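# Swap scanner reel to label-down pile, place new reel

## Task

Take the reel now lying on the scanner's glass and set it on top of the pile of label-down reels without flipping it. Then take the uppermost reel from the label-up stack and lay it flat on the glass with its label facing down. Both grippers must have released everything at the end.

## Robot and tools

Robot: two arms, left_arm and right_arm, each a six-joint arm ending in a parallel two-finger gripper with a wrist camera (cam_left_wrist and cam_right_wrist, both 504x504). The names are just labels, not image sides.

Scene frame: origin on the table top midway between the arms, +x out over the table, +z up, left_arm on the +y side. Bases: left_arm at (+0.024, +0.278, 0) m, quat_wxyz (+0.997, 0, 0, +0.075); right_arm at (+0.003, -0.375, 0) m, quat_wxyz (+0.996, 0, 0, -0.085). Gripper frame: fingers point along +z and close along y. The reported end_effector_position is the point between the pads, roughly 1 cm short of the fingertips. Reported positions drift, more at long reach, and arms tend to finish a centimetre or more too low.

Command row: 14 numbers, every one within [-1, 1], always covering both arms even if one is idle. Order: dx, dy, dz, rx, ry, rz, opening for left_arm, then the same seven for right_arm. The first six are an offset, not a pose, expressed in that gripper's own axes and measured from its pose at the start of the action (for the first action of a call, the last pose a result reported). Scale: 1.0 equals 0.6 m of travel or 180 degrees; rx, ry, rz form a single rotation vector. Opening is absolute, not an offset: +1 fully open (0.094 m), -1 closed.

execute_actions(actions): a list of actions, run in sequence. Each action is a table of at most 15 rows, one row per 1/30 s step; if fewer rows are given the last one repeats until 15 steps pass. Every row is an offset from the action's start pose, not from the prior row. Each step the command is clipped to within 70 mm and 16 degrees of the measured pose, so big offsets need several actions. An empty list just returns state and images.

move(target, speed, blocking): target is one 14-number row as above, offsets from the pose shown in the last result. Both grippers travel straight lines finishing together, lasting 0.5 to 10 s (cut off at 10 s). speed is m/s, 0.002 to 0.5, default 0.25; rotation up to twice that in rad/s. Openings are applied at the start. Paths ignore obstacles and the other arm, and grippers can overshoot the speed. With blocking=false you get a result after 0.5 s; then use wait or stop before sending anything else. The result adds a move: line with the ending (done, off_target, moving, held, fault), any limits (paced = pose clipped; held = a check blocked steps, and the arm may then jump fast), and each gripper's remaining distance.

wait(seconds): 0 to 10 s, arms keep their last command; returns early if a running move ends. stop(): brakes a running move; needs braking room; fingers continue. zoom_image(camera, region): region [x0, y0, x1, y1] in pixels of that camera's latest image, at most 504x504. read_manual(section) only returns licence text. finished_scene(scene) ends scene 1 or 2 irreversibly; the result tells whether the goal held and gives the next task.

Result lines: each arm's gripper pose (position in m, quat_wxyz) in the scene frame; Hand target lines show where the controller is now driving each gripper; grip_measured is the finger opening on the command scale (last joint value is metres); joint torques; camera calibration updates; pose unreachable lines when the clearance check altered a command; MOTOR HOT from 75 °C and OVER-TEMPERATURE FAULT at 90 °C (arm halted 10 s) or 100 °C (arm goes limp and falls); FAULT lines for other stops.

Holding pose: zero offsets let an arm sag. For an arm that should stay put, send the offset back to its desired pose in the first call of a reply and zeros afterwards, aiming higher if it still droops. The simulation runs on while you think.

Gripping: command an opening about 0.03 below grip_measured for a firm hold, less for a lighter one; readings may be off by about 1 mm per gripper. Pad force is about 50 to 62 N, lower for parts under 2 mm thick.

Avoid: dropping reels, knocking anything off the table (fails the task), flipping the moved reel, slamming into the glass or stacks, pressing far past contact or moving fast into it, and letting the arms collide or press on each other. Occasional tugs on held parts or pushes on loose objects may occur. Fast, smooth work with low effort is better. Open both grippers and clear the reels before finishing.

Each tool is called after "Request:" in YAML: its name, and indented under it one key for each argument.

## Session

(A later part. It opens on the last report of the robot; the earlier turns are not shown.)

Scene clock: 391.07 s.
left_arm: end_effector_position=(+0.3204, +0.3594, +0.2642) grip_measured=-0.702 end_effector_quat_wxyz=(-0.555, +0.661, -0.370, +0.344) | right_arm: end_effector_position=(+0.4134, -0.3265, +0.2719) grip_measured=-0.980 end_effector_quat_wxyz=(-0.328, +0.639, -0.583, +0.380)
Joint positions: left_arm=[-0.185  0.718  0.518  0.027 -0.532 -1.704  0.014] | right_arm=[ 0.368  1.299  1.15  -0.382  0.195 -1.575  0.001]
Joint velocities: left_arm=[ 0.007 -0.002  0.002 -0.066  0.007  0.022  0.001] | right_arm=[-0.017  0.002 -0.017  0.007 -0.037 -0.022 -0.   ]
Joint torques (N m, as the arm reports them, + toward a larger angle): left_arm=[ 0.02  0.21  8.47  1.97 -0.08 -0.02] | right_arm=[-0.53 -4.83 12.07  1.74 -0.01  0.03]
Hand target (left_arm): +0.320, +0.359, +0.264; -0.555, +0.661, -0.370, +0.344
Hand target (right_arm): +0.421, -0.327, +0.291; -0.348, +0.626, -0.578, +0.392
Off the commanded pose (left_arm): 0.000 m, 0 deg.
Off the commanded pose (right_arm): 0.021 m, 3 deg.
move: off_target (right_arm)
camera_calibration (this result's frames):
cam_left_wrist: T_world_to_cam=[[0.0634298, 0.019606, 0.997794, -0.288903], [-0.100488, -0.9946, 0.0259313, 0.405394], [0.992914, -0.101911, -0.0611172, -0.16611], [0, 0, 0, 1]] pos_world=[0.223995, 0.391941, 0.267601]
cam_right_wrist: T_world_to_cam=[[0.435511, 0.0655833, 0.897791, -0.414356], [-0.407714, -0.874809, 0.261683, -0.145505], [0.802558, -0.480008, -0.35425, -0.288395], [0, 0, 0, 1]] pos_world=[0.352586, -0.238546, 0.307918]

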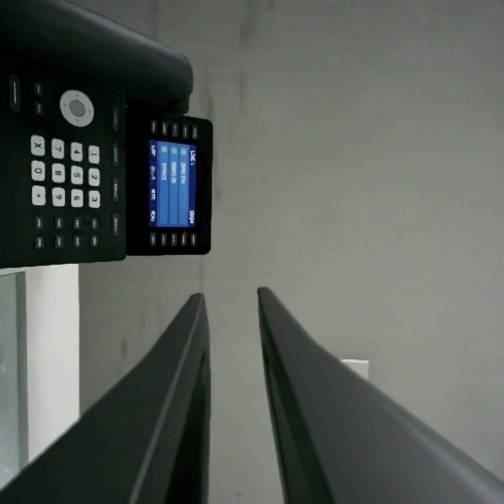

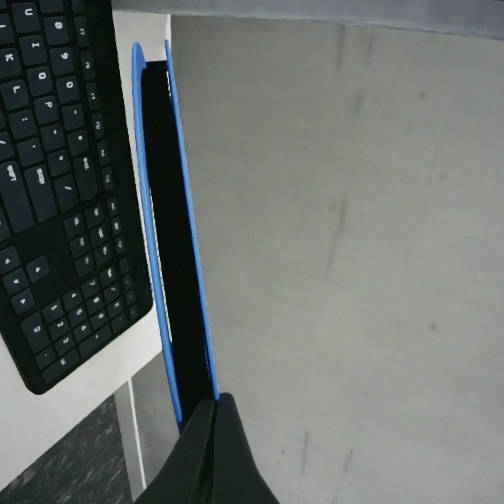

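Request:
move:
  target: [0,0,0,0,0,0,-0.7,0,0,-0.04,0,0,0.5,-1]
  speed: 0.12

Request:
move:
  target: [0,0,0,0,0,0,-0.7,0,0,0,0,0,0.5,-1]
  speed: 0.12

Scene clock: 402.70 s.
left_arm: end_effector_position=(+0.3204, +0.3594, +0.2642) grip_measured=-0.702 end_effector_quat_wxyz=(-0.555, +0.661, -0.370, +0.344) | right_arm: end_effector_position=(+0.3948, -0.3262, +0.2635) grip_measured=-0.980 end_effector_quat_wxyz=(+0.471, -0.047, +0.880, -0.038)
Joint positions: left_arm=[-0.185  0.718  0.518  0.027 -0.532 -1.704  0.014] | right_arm=[ 0.377  1.266  1.15  -0.484  0.195 -0.002  0.001]
Joint velocities: left_arm=[-0.002 -0.002  0.002  0.037 -0.022 -0.051 -0.   ] | right_arm=[-0.012  0.012 -0.017 -0.037 -0.037 -0.007  0.001]
Joint torques (N m, as the arm reports them, + toward a larger angle): left_arm=[ 0.02  0.21  8.46  1.97 -0.08 -0.03] | right_arm=[ 0.57 -8.33  8.5   1.7   0.17  0.06]
Hand target (left_arm): +0.320, +0.359, +0.264; -0.555, +0.661, -0.370, +0.344
Hand target (right_arm): +0.392, -0.326, +0.284; +0.500, -0.039, +0.864, -0.036
Off the commanded pose (left_arm): 0.000 m, 0 deg.
Off the commanded pose (right_arm): 0.020 m, 4 deg.
move: off_target (right_arm)
camera_calibration (this result's frames):
cam_left_wrist: T_world_to_cam=[[0.0634298, 0.019606, 0.997794, -0.288903], [-0.100488, -0.9946, 0.0259313, 0.405394], [0.992914, -0.101911, -0.0611172, -0.16611], [0, 0, 0, 1]] pos_world=[0.223995, 0.391941, 0.267601]
cam_right_wrist: T_world_to_cam=[[-0.0323348, -0.992716, 0.116056, -0.353306], [-0.876569, -0.0276204, -0.480483, 0.506372], [0.480189, -0.117267, -0.869291, 0.104967], [0, 0, 0, 1]] pos_world=[0.382042, -0.324438, 0.375553]

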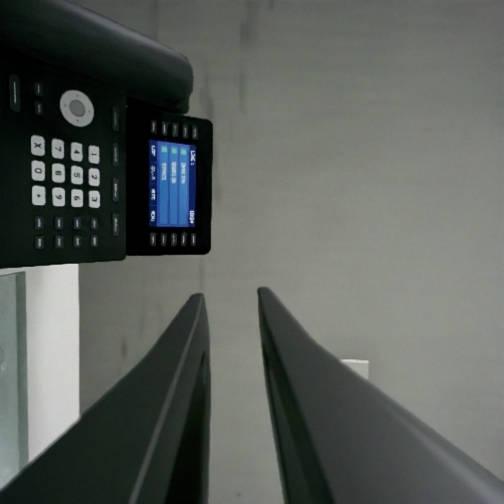

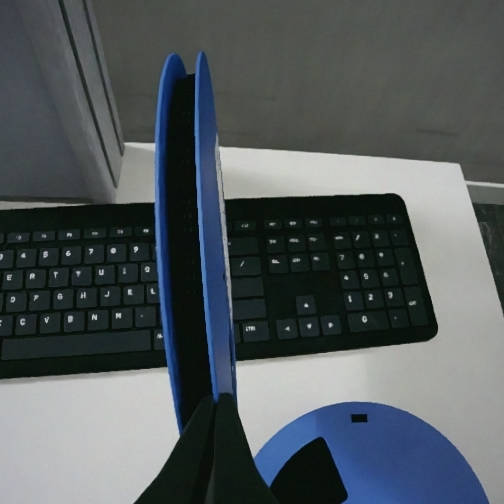

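Scene clock: 409.67 s.
left_arm: end_effector_position=(+0.3204, +0.3594, +0.2642) grip_measured=-0.702 end_effector_quat_wxyz=(-0.555, +0.661, -0.370, +0.344) | right_arm: end_effector_position=(+0.3911, -0.3265, +0.2581) grip_measured=-0.981 end_effector_quat_wxyz=(+0.352, +0.591, +0.662, +0.297)
Joint positions: left_arm=[-0.185  0.718  0.518  0.027 -0.532 -1.704  0.014] | right_arm=[ 0.377  1.266  1.15  -0.511  0.192  1.567  0.001]
Joint velocities: left_arm=[ 0.002 -0.007 -0.002  0.051 -0.007  0.007  0.001] | right_arm=[-0.007  0.012  0.007 -0.022  0.081 -0.037 -0.001]
Joint torques (N m, as the arm reports them, + toward a larger angle): left_arm=[ 0.03  0.2   8.47  1.97 -0.08 -0.02] | right_arm=[-0.03 -4.99  8.55  1.68  0.08 -0.01]
Hand target (left_arm): +0.320, +0.359, +0.264; -0.555, +0.661, -0.370, +0.344
Hand target (right_arm): +0.395, -0.326, +0.264; +0.360, +0.589, +0.656, +0.306
Off the commanded pose (left_arm): 0.000 m, 0 deg.
Off the commanded pose (right_arm): 0.007 m, 2 deg.
move: done
camera_calibration (this result's frames):
cam_left_wrist: T_world_to_cam=[[0.0634298, 0.019606, 0.997794, -0.288903], [-0.100488, -0.9946, 0.0259313, 0.405394], [0.992914, -0.101911, -0.0611172, -0.16611], [0, 0, 0, 1]] pos_world=[0.223995, 0.391941, 0.267601]
cam_right_wrist: T_world_to_cam=[[-0.63028, -0.083844, -0.771827, 0.406685], [-0.387745, 0.89528, 0.219381, 0.430021], [0.672608, 0.437543, -0.596787, 0.137573], [0, 0, 0, 1]] pos_world=[0.330531, -0.411085, 0.301653]

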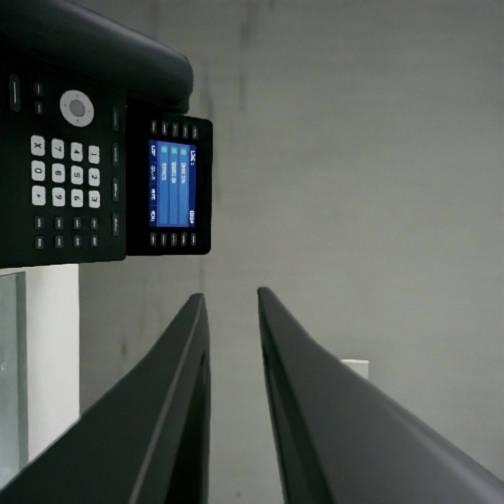

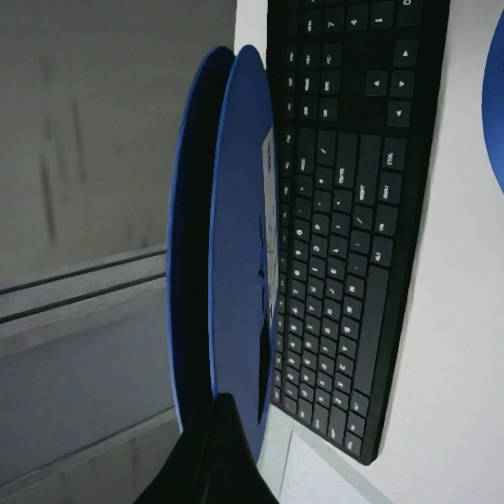

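Request:
move:
  target: [0,0,0,0,0,0,-0.7,0.603,-0.085,0.005,-0.122,0.353,-0.13,-1]
  speed: 0.07

Scene clock: 436.60 s.
left_arm: end_effector_position=(+0.3204, +0.3594, +0.2642) grip_measured=-0.702 end_effector_quat_wxyz=(-0.555, +0.661, -0.370, +0.344) | right_arm: end_effector_position=(+0.3381, +0.0128, +0.1467) grip_measured=-0.981 end_effector_quat_wxyz=(+0.085, +0.168, +0.799, +0.571)
Joint positions: left_arm=[-0.185  0.718  0.518  0.027 -0.532 -1.704  0.014] | right_arm=[ 0.86   1.823  0.986  0.45  -0.492  1.44   0.001]
Joint velocities: left_arm=[ 0.002  0.012 -0.002 -0.007  0.037 -0.007 -0.   ] | right_arm=[-0.007 -0.012 -0.007  0.022 -0.022 -0.066  0.   ]
Joint torques (N m, as the arm reports them, + toward a larger angle): left_arm=[ 0.02  0.21  8.46  1.97 -0.08 -0.03] | right_arm=[ 0.52 -9.91 10.92  1.96 -0.23 -0.07]
Hand target (left_arm): +0.320, +0.359, +0.264; -0.555, +0.661, -0.370, +0.344
Hand target (right_arm): +0.341, +0.024, +0.173; +0.101, +0.138, +0.781, +0.601
Off the commanded pose (left_arm): 0.000 m, 0 deg.
Off the commanded pose (right_arm): 0.030 m, 6 deg.
move: off_target (right_arm)
camera_calibration (this result's frames):
cam_left_wrist: T_world_to_cam=[[0.0634298, 0.019606, 0.997794, -0.288903], [-0.100488, -0.9946, 0.0259313, 0.405394], [0.992914, -0.101911, -0.0611172, -0.16611], [0, 0, 0, 1]] pos_world=[0.223995, 0.391941, 0.267601]
cam_right_wrist: T_world_to_cam=[[-0.229699, -0.336518, -0.913233, 0.204339], [-0.961595, -0.0663815, 0.266325, 0.329621], [-0.150245, 0.939334, -0.308346, 0.187757], [0, 0, 0, 1]] pos_world=[0.392108, -0.0857219, 0.156717]

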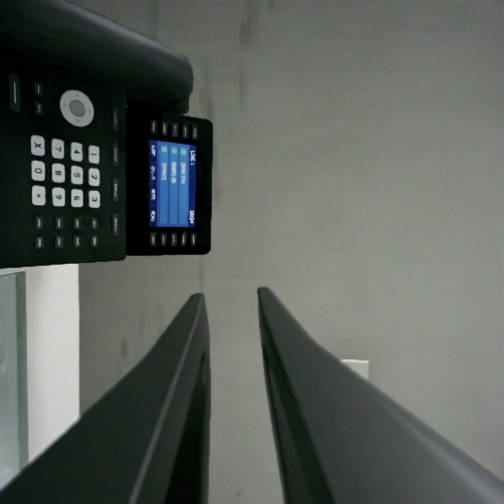

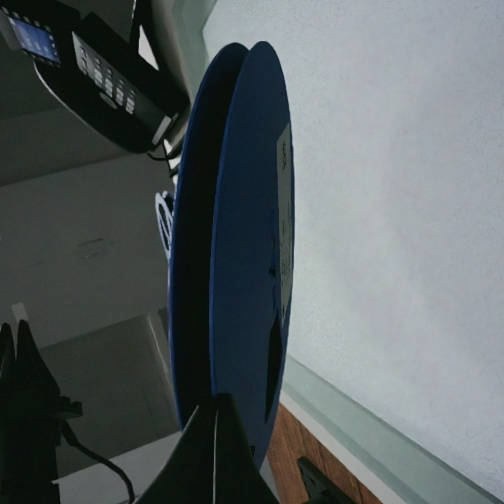

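Request:
move:
  target: [0,0,0,0,0,0,-0.7,-0.015,-0.08,0.063,-0.06,0,0,-1]
  speed: 0.04

Scene clock: 452.17 s.
left_arm: end_effector_position=(+0.3204, +0.3594, +0.2642) grip_measured=-0.702 end_effector_quat_wxyz=(-0.555, +0.661, -0.370, +0.344) | right_arm: end_effector_position=(+0.3541, +0.0269, +0.0871) grip_measured=-0.980 end_effector_quat_wxyz=(+0.100, +0.167, +0.746, +0.637)
Joint positions: left_arm=[-0.185  0.718  0.518  0.027 -0.532 -1.704  0.014] | right_arm=[ 0.86   2.145  0.923  1.029 -0.496  1.543  0.001]
Joint velocities: left_arm=[ 0.012 -0.012 -0.002 -0.022  0.007  0.037  0.001] | right_arm=[-0.022 -0.012  0.002  0.037  0.022 -0.095  0.001]
Joint torques (N m, as the arm reports them, + toward a larger angle): left_arm=[ 0.02  0.2   8.47  1.97 -0.08 -0.02] | right_arm=[  0.29 -11.     5.23   1.87  -0.12   0.02]
Hand target (left_arm): +0.320, +0.359, +0.264; -0.555, +0.661, -0.370, +0.344
Hand target (right_arm): +0.351, +0.029, +0.088; +0.100, +0.159, +0.742, +0.644
Off the commanded pose (left_arm): 0.000 m, 0 deg.
Off the commanded pose (right_arm): 0.004 m, 1 deg.
move: done
camera_calibration (this result's frames):
cam_left_wrist: T_world_to_cam=[[0.0634298, 0.019606, 0.997794, -0.288903], [-0.100488, -0.9946, 0.0259313, 0.405394], [0.992914, -0.101911, -0.0611172, -0.16611], [0, 0, 0, 1]] pos_world=[0.223995, 0.391941, 0.267601]
cam_right_wrist: T_world_to_cam=[[-0.183224, -0.180632, -0.966334, 0.142279], [-0.976198, -0.0826007, 0.200534, 0.373166], [-0.116043, 0.980076, -0.161199, 0.132519], [0, 0, 0, 1]] pos_world=[0.405731, -0.0733547, 0.0840186]

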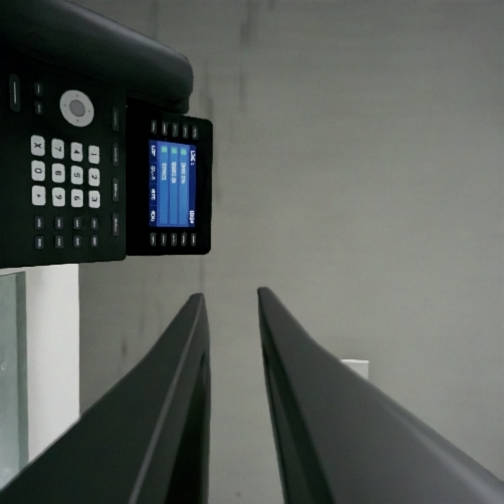

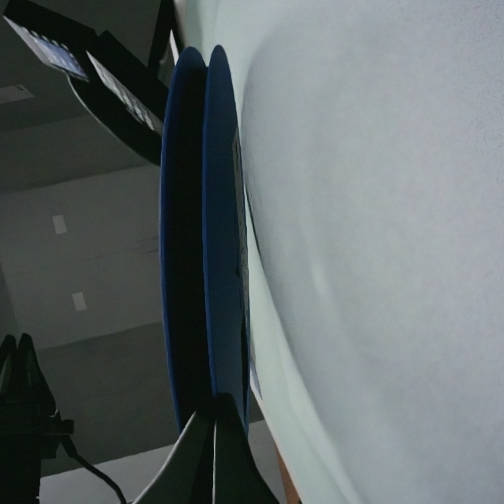

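Request:
move:
  target: [0,0,0,0,0,0,-0.7,0,-0.036,0.005,0.035,0,0,-1]
  speed: 0.02

Scene clock: 462.73 s.
left_arm: end_effector_position=(+0.3204, +0.3594, +0.2642) grip_measured=-0.702 end_effector_quat_wxyz=(-0.555, +0.661, -0.370, +0.344) | right_arm: end_effector_position=(+0.3517, +0.0247, +0.0691) grip_measured=-0.980 end_effector_quat_wxyz=(+0.097, +0.165, +0.770, +0.608)
Joint positions: left_arm=[-0.185  0.718  0.518  0.027 -0.532 -1.704  0.014] | right_arm=[ 0.86   2.145  0.929  0.938 -0.495  1.49   0.001]
Joint velocities: left_arm=[-0.002 -0.002  0.002 -0.022 -0.022 -0.051 -0.001] | right_arm=[ 0.007  0.002 -0.007 -0.037 -0.007  0.007  0.001]
Joint torques (N m, as the arm reports them, + toward a larger angle): left_arm=[ 0.03  0.22  8.46  1.97 -0.08 -0.02] | right_arm=[  0.38 -12.33   7.53   1.07   0.03   0.  ]
Hand target (left_arm): +0.320, +0.359, +0.264; -0.555, +0.661, -0.370, +0.344
Hand target (right_arm): +0.352, +0.027, +0.065; +0.091, +0.172, +0.779, +0.596
Off the commanded pose (left_arm): 0.000 m, 0 deg.
Off the commanded pose (right_arm): 0.004 m, 2 deg.
move: done
camera_calibration (this result's frames):
cam_left_wrist: T_world_to_cam=[[0.0634298, 0.019606, 0.997794, -0.288903], [-0.100488, -0.9946, 0.0259313, 0.405394], [0.992914, -0.101911, -0.0611172, -0.16611], [0, 0, 0, 1]] pos_world=[0.223995, 0.391941, 0.267601]
cam_right_wrist: T_world_to_cam=[[-0.197395, -0.252665, -0.947204, 0.129497], [-0.971767, -0.0769506, 0.22304, 0.370966], [-0.129242, 0.964489, -0.230342, 0.141266], [0, 0, 0, 1]] pos_world=[0.404312, -0.0749838, 0.0724592]

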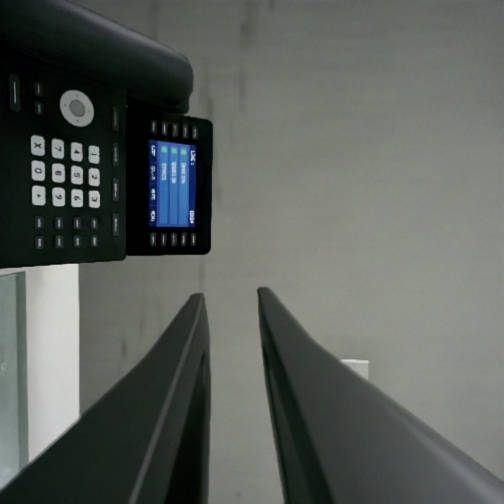

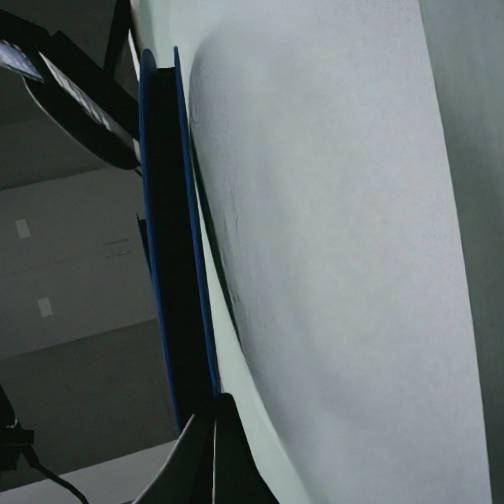

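Request:
move:
  target: [0,0,0,0,0,0,-0.7,0,-0.024,0.004,0.015,0,0,-1]
  speed: 0.02

Scene clock: 470.93 s.
left_arm: end_effector_position=(+0.3204, +0.3594, +0.2642) grip_measured=-0.702 end_effector_quat_wxyz=(-0.555, +0.661, -0.370, +0.344) | right_arm: end_effector_position=(+0.3517, +0.0247, +0.0689) grip_measured=-0.980 end_effector_quat_wxyz=(+0.102, +0.158, +0.772, +0.607)
Joint positions: left_arm=[-0.185  0.718  0.518  0.027 -0.532 -1.704  0.014] | right_arm=[ 0.86   2.145  0.929  0.937 -0.495  1.472  0.001]
Joint velocities: left_arm=[ 0.002  0.002 -0.017 -0.037  0.007 -0.007 -0.001] | right_arm=[ 0.002 -0.012 -0.002 -0.007 -0.022  0.022 -0.   ]
Joint torques (N m, as the arm reports them, + toward a larger angle): left_arm=[ 0.03  0.2   8.47  1.97 -0.08 -0.03] | right_arm=[  0.13 -10.64   6.46   1.2   -0.02  -0.04]
Hand target (left_arm): +0.320, +0.359, +0.264; -0.555, +0.661, -0.370, +0.344
Hand target (right_arm): +0.350, +0.024, +0.055; +0.093, +0.167, +0.784, +0.590
Off the commanded pose (left_arm): 0.000 m, 0 deg.
Off the commanded pose (right_arm): 0.014 m, 3 deg.
move: off_target (right_arm)
camera_calibration (this result's frames):
cam_left_wrist: T_world_to_cam=[[0.0634298, 0.019606, 0.997794, -0.288903], [-0.100488, -0.9946, 0.0259313, 0.405394], [0.992914, -0.101911, -0.0611172, -0.16611], [0, 0, 0, 1]] pos_world=[0.223995, 0.391941, 0.267601]
cam_right_wrist: T_world_to_cam=[[-0.182087, -0.259971, -0.948293, 0.124186], [-0.974676, -0.0795962, 0.208974, 0.373074], [-0.129808, 0.96233, -0.238895, 0.142058], [0, 0, 0, 1]] pos_world=[0.404679, -0.0747267, 0.0737385]

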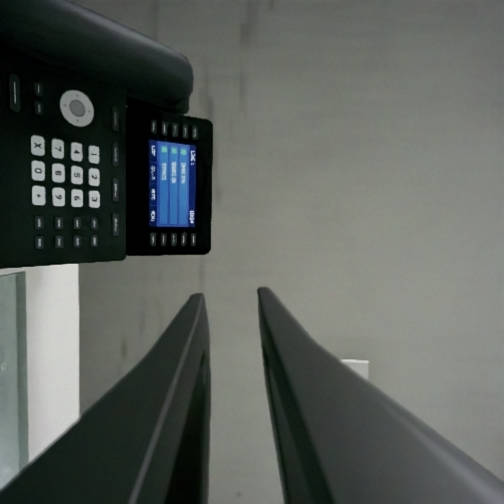

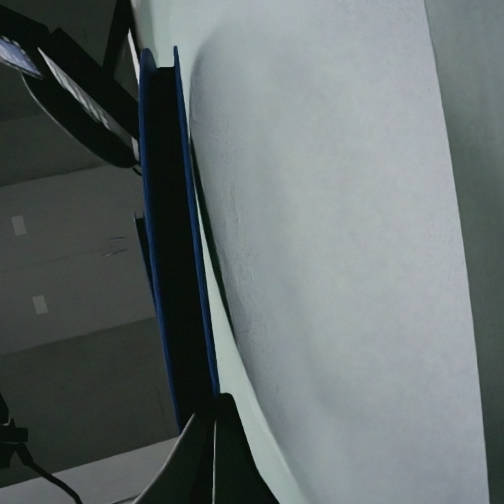

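Request:
move:
  target: [0,0,0,0,0,0,-0.7,0,-0.005,0.0,0.06,0,0,-1]
  speed: 0.02

Request:
move:
  target: [0,0,0,0,0,0,-0.7,0,-0.022,0.008,0,0,0,-1]
  speed: 0.02

Scene clock: 480.90 s.
left_arm: end_effector_position=(+0.3204, +0.3594, +0.2642) grip_measured=-0.702 end_effector_quat_wxyz=(-0.555, +0.661, -0.370, +0.344) | right_arm: end_effector_position=(+0.3508, +0.0208, +0.0547) grip_measured=-0.979 end_effector_quat_wxyz=(+0.084, +0.169, +0.824, +0.534)
Joint positions: left_arm=[-0.185  0.718  0.518  0.027 -0.532 -1.704  0.014] | right_arm=[ 0.864  2.08   1.001  0.595 -0.467  1.386  0.001]
Joint velocities: left_arm=[-0.012  0.002  0.002  0.007  0.022 -0.037 -0.   ] | right_arm=[ 0.002  0.007 -0.012 -0.037 -0.007  0.037 -0.   ]
Joint torques (N m, as the arm reports them, + toward a larger angle): left_arm=[ 0.02  0.2   8.46  1.97 -0.08 -0.02] | right_arm=[  0.54 -14.14   8.43   1.13  -0.04  -0.01]
Hand target (left_arm): +0.320, +0.359, +0.264; -0.555, +0.661, -0.370, +0.344
Hand target (right_arm): +0.351, +0.024, +0.066; +0.087, +0.168, +0.825, +0.532
Off the commanded pose (left_arm): 0.000 m, 0 deg.
Off the commanded pose (right_arm): 0.012 m, 1 deg.
move: off_target (right_arm)
camera_calibration (this result's frames):
cam_left_wrist: T_world_to_cam=[[0.0634298, 0.019606, 0.997794, -0.288903], [-0.100488, -0.9946, 0.0259313, 0.405394], [0.992914, -0.101911, -0.0611172, -0.16611], [0, 0, 0, 1]] pos_world=[0.223995, 0.391941, 0.267601]
cam_right_wrist: T_world_to_cam=[[-0.248278, -0.415241, -0.875176, 0.131964], [-0.955485, -0.0436848, 0.291788, 0.362829], [-0.159394, 0.908662, -0.385911, 0.161824], [0, 0, 0, 1]] pos_world=[0.405235, -0.0763959, 0.0720725]

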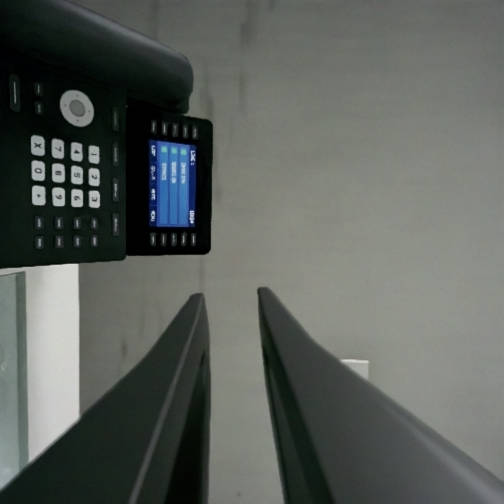

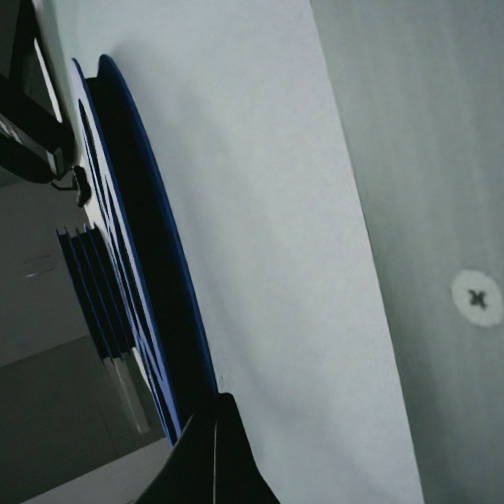

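Scene clock: 481.83 s.
left_arm: end_effector_position=(+0.3204, +0.3594, +0.2642) grip_measured=-0.702 end_effector_quat_wxyz=(-0.555, +0.661, -0.370, +0.344) | right_arm: end_effector_position=(+0.3543, +0.0238, +0.0571) grip_measured=-0.979 end_effector_quat_wxyz=(+0.093, +0.163, +0.816, +0.546)
Joint positions: left_arm=[-0.185  0.718  0.518  0.027 -0.532 -1.704  0.014] | right_arm=[ 0.864  2.098  1.001  0.649 -0.468  1.385  0.001]
Joint velocities: left_arm=[-0.012 -0.017  0.007 -0.037 -0.007 -0.007  0.001] | right_arm=[-0.002 -0.012  0.007  0.007 -0.037 -0.022  0.001]
Joint torques (N m, as the arm reports them, + toward a larger angle): left_arm=[ 0.03  0.2   8.46  1.97 -0.08 -0.02] | right_arm=[  0.03 -10.11   5.04   1.48  -0.11   0.03]
Hand target (left_arm): +0.320, +0.359, +0.264; -0.555, +0.661, -0.370, +0.344
Hand target (right_arm): +0.350, +0.020, +0.041; +0.084, +0.170, +0.824, +0.534
Off the commanded pose (left_arm): 0.000 m, 0 deg.
Off the commanded pose (right_arm): 0.017 m, 2 deg.
move: off_target (right_arm)
camera_calibration (this result's frames):
cam_left_wrist: T_world_to_cam=[[0.0634298, 0.019606, 0.997794, -0.288903], [-0.100488, -0.9946, 0.0259313, 0.405394], [0.992914, -0.101911, -0.0611172, -0.16611], [0, 0, 0, 1]] pos_world=[0.223995, 0.391941, 0.267601]
cam_right_wrist: T_world_to_cam=[[-0.222772, -0.394424, -0.891517, 0.127597], [-0.963411, -0.0507344, 0.263182, 0.370174], [-0.149036, 0.917527, -0.36869, 0.155754], [0, 0, 0, 1]] pos_world=[0.408268, -0.0738005, 0.0737563]

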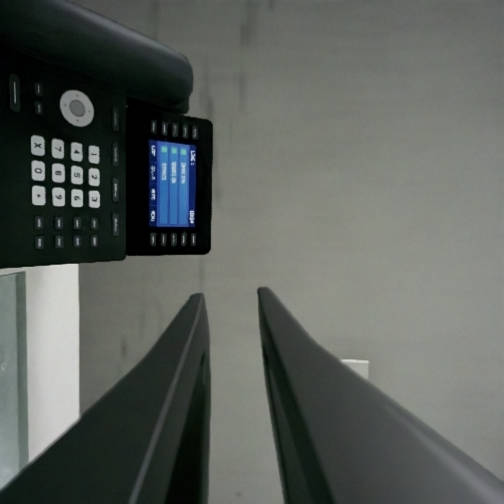

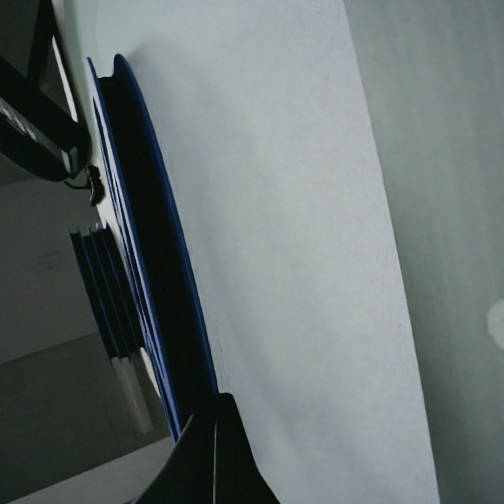

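Request:
move:
  target: [0,0,0,0,0,0,-0.7,0,0.004,0,0,0,0,-0.75]
  speed: 0.02

Request:
move:
  target: [0,0,0,0,0,0,-0.7,0,0.006,-0.05,0,0,0,-0.75]
  speed: 0.02

Scene clock: 489.83 s.
left_arm: end_effector_position=(+0.3204, +0.3594, +0.2642) grip_measured=-0.702 end_effector_quat_wxyz=(-0.555, +0.661, -0.370, +0.344) | right_arm: end_effector_position=(+0.3536, +0.0232, +0.0551) grip_measured=-0.751 end_effector_quat_wxyz=(+0.091, +0.165, +0.818, +0.543)
Joint positions: left_arm=[-0.185  0.718  0.518  0.027 -0.532 -1.704  0.014] | right_arm=[ 0.864  2.098  1.001  0.64  -0.467  1.386  0.012]
Joint velocities: left_arm=[-0.022 -0.012 -0.002  0.007  0.037  0.022  0.   ] | right_arm=[-0.022 -0.002  0.007 -0.007 -0.022  0.022  0.   ]
Joint torques (N m, as the arm reports them, + toward a larger angle): left_arm=[ 0.03  0.2   8.47  1.97 -0.09 -0.02] | right_arm=[  0.08 -12.18   6.95   1.51  -0.1    0.03]
Hand target (left_arm): +0.320, +0.359, +0.264; -0.555, +0.661, -0.370, +0.344
Hand target (right_arm): +0.355, +0.025, +0.059; +0.093, +0.163, +0.816, +0.546
Off the commanded pose (left_arm): 0.000 m, 0 deg.
Off the commanded pose (right_arm): 0.005 m, 1 deg.
move: done
camera_calibration (this result's frames):
cam_left_wrist: T_world_to_cam=[[0.0634298, 0.019606, 0.997794, -0.288903], [-0.100488, -0.9946, 0.0259313, 0.405394], [0.992914, -0.101911, -0.0611172, -0.16611], [0, 0, 0, 1]] pos_world=[0.223995, 0.391941, 0.267601]
cam_right_wrist: T_world_to_cam=[[-0.230032, -0.3996, -0.887359, 0.127884], [-0.961339, -0.04852, 0.271059, 0.368794], [-0.15137, 0.915405, -0.37299, 0.156623], [0, 0, 0, 1]] pos_world=[0.407662, -0.0743769, 0.0719327]

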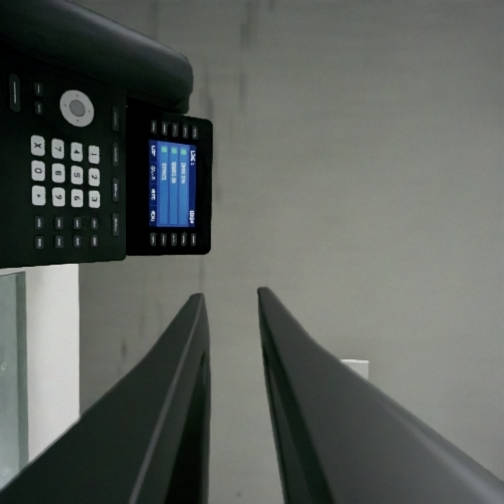

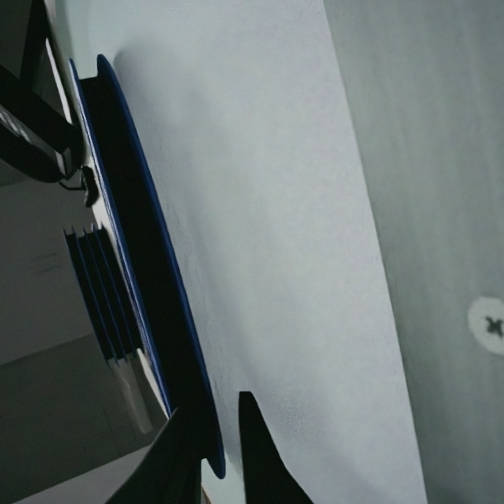

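Scene clock: 491.57 s.
left_arm: end_effector_position=(+0.3204, +0.3594, +0.2642) grip_measured=-0.702 end_effector_quat_wxyz=(-0.555, +0.661, -0.370, +0.344) | right_arm: end_effector_position=(+0.3464, +0.0035, +0.0624) grip_measured=-0.751 end_effector_quat_wxyz=(+0.089, +0.169, +0.819, +0.541)
Joint positions: left_arm=[-0.185  0.718  0.518  0.027 -0.532 -1.704  0.014] | right_arm=[ 0.837  2.024  0.926  0.63  -0.489  1.379  0.012]
Joint velocities: left_arm=[ 0.002 -0.022 -0.022  0.022 -0.051  0.037  0.   ] | right_arm=[ 0.007 -0.012  0.012 -0.022 -0.007 -0.007 -0.   ]
Joint torques (N m, as the arm reports them, + toward a larger angle): left_arm=[ 0.03  0.2   8.46  1.97 -0.08 -0.02] | right_arm=[ -0.47 -13.95   5.06   1.39  -0.21  -0.08]
Hand target (left_arm): +0.320, +0.359, +0.264; -0.555, +0.661, -0.370, +0.344
Hand target (right_arm): +0.344, -0.001, +0.070; +0.091, +0.165, +0.818, +0.543
Off the commanded pose (left_arm): 0.000 m, 0 deg.
Off the commanded pose (right_arm): 0.009 m, 1 deg.
move: done
camera_calibration (this result's frames):
cam_left_wrist: T_world_to_cam=[[0.0634298, 0.019606, 0.997794, -0.288903], [-0.100488, -0.9946, 0.0259313, 0.405394], [0.992914, -0.101911, -0.0611172, -0.16611], [0, 0, 0, 1]] pos_world=[0.223995, 0.391941, 0.267601]
cam_right_wrist: T_world_to_cam=[[-0.239905, -0.400243, -0.88445, 0.128068], [-0.959201, -0.0426624, 0.279487, 0.357659], [-0.149596, 0.915415, -0.373679, 0.175659], [0, 0, 0, 1]] pos_world=[0.400069, -0.0942841, 0.0789484]

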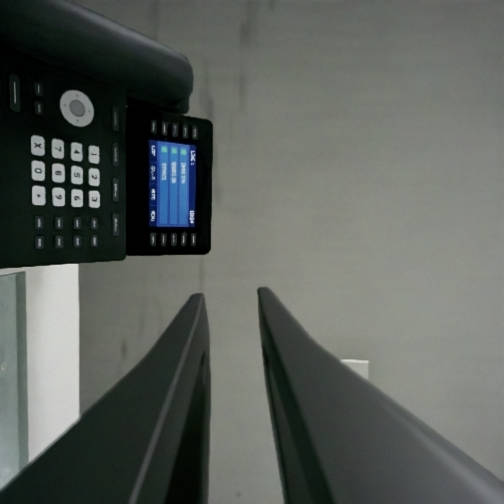

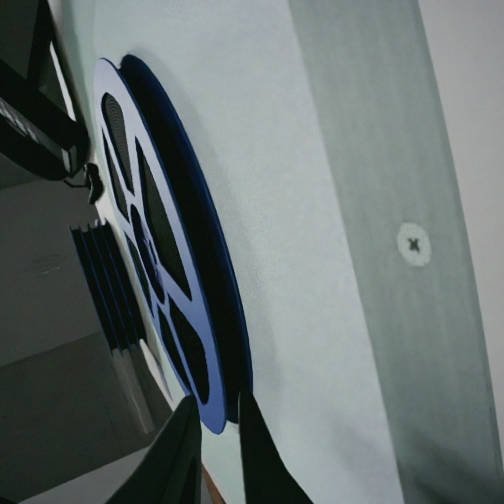

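Request:
move:
  target: [0,0,0,0,0,0,-0.7,0,0.12,-0.3,0,0,0,-0.75]
  speed: 0.15

Request:
move:
  target: [0.125,-0.167,-0.09,-0.16,0.366,0.558,-0.7,0,0,0,0,0,0,-0.75]

Scene clock: 507.87 s.
left_arm: end_effector_position=(+0.3204, +0.3594, +0.2642) grip_measured=-0.702 end_effector_quat_wxyz=(-0.555, +0.661, -0.370, +0.344) | right_arm: end_effector_position=(+0.2983, -0.1247, +0.1814) grip_measured=-0.751 end_effector_quat_wxyz=(+0.076, +0.183, +0.826, +0.528)
Joint positions: left_arm=[-0.185  0.718  0.518  0.027 -0.532 -1.704  0.014] | right_arm=[ 0.561  1.344  0.792 -0.057 -0.719  1.215  0.012]
Joint velocities: left_arm=[-0.007 -0.007 -0.002  0.081  0.051 -0.125 -0.   ] | right_arm=[-0.012  0.002 -0.017  0.007 -0.022  0.007 -0.   ]
Joint torques (N m, as the arm reports them, + toward a larger angle): left_arm=[ 0.03  0.2   8.46  1.97 -0.08 -0.03] | right_arm=[-0.41 -7.59 11.02  1.23 -0.32 -0.1 ]
Hand target (left_arm): +0.320, +0.359, +0.264; -0.555, +0.661, -0.370, +0.344
Hand target (right_arm): +0.300, -0.125, +0.201; +0.090, +0.168, +0.820, +0.540
Off the commanded pose (left_arm): 0.000 m, 0 deg.
Off the commanded pose (right_arm): 0.019 m, 3 deg.
move: off_target (right_arm)
camera_calibration (this result's frames):
cam_left_wrist: T_world_to_cam=[[0.0634298, 0.019606, 0.997794, -0.288903], [-0.100488, -0.9946, 0.0259313, 0.405394], [0.992914, -0.101911, -0.0611172, -0.16611], [0, 0, 0, 1]] pos_world=[0.223995, 0.391941, 0.267601]
cam_right_wrist: T_world_to_cam=[[-0.280026, -0.417021, -0.864684, 0.176807], [-0.947011, -0.0276277, 0.320011, 0.26372], [-0.157341, 0.908477, -0.387187, 0.334225], [0, 0, 0, 1]] pos_world=[0.351844, -0.222618, 0.197896]

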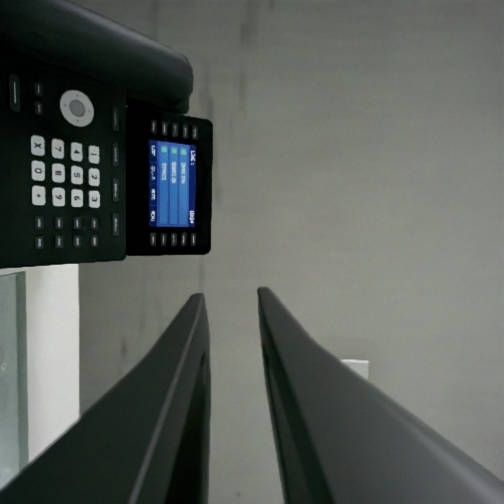

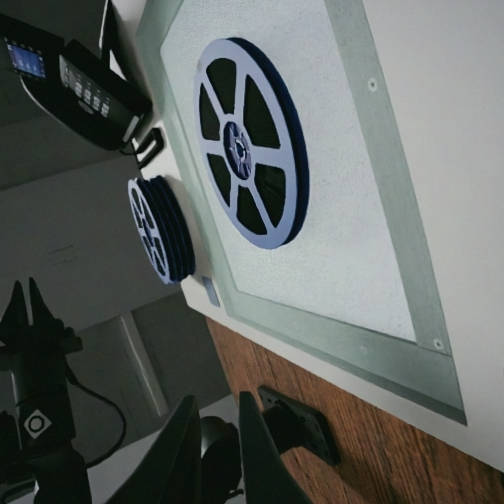

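Scene clock: 512.73 s.
left_arm: end_effector_position=(+0.3207, +0.2788, +0.3686) grip_measured=-0.702 end_effector_quat_wxyz=(+0.305, -0.015, +0.952, -0.012) | right_arm: end_effector_position=(+0.2983, -0.1247, +0.1814) grip_measured=-0.751 end_effector_quat_wxyz=(+0.076, +0.183, +0.826, +0.528)
Joint positions: left_arm=[-0.14   1.447  2.062 -1.566  0.019 -0.027  0.014] | right_arm=[ 0.561  1.344  0.792 -0.057 -0.719  1.216  0.012]
Joint velocities: left_arm=[ 0.002  0.012 -0.007 -0.022 -0.066  0.022  0.   ] | right_arm=[-0.017 -0.007 -0.002 -0.081 -0.037 -0.066  0.   ]
Joint torques (N m, as the arm reports them, + toward a larger angle): left_arm=[-0.74 -3.14  8.25  1.26 -0.11  0.08] | right_arm=[-0.01 -5.52  8.14  1.35 -0.2   0.01]
Hand target (left_arm): +0.318, +0.278, +0.373; +0.307, -0.007, +0.952, -0.005
Hand target (right_arm): +0.298, -0.125, +0.181; +0.076, +0.183, +0.826, +0.528
Off the commanded pose (left_arm): 0.006 m, 13 deg.
Off the commanded pose (right_arm): 0.000 m, 0 deg.
joint sent to its limit (left arm) — the command would take joint 4 (wrist pitch) past its lower limit, so that joint was sent only as far as its limit.
move: off_target (left_arm)
camera_calibration (this result's frames):
cam_left_wrist: T_world_to_cam=[[-0.0743049, -0.995115, 0.0650003, 0.279361], [-0.997162, 0.0733494, -0.0169685, 0.328159], [0.0121179, -0.0660767, -0.997741, 0.481608], [0, 0, 0, 1]] pos_world=[0.34215, 0.285749, 0.46793]
cam_right_wrist: T_world_to_cam=[[-0.28072, -0.416719, -0.864605, 0.177037], [-0.946813, -0.0273947, 0.320615, 0.263581], [-0.157292, 0.908623, -0.386865, 0.33417], [0, 0, 0, 1]] pos_world=[0.351822, -0.222639, 0.197838]

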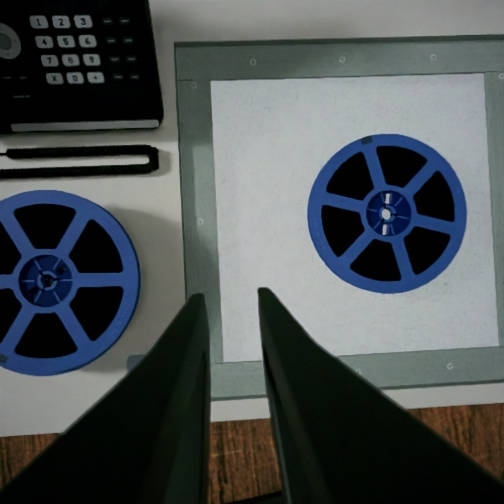

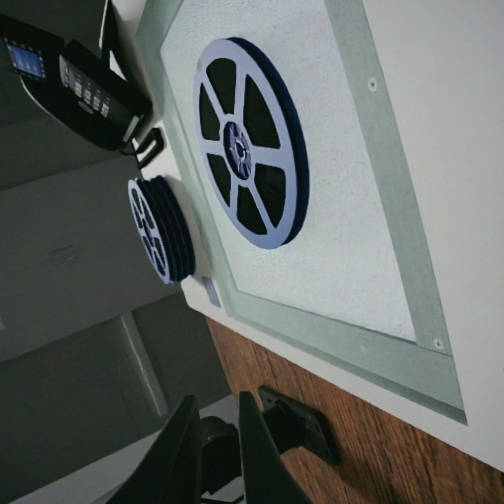

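Both goals are met.

Request:
finished_scene:
  scene: 2

The scene is finished: the task was done.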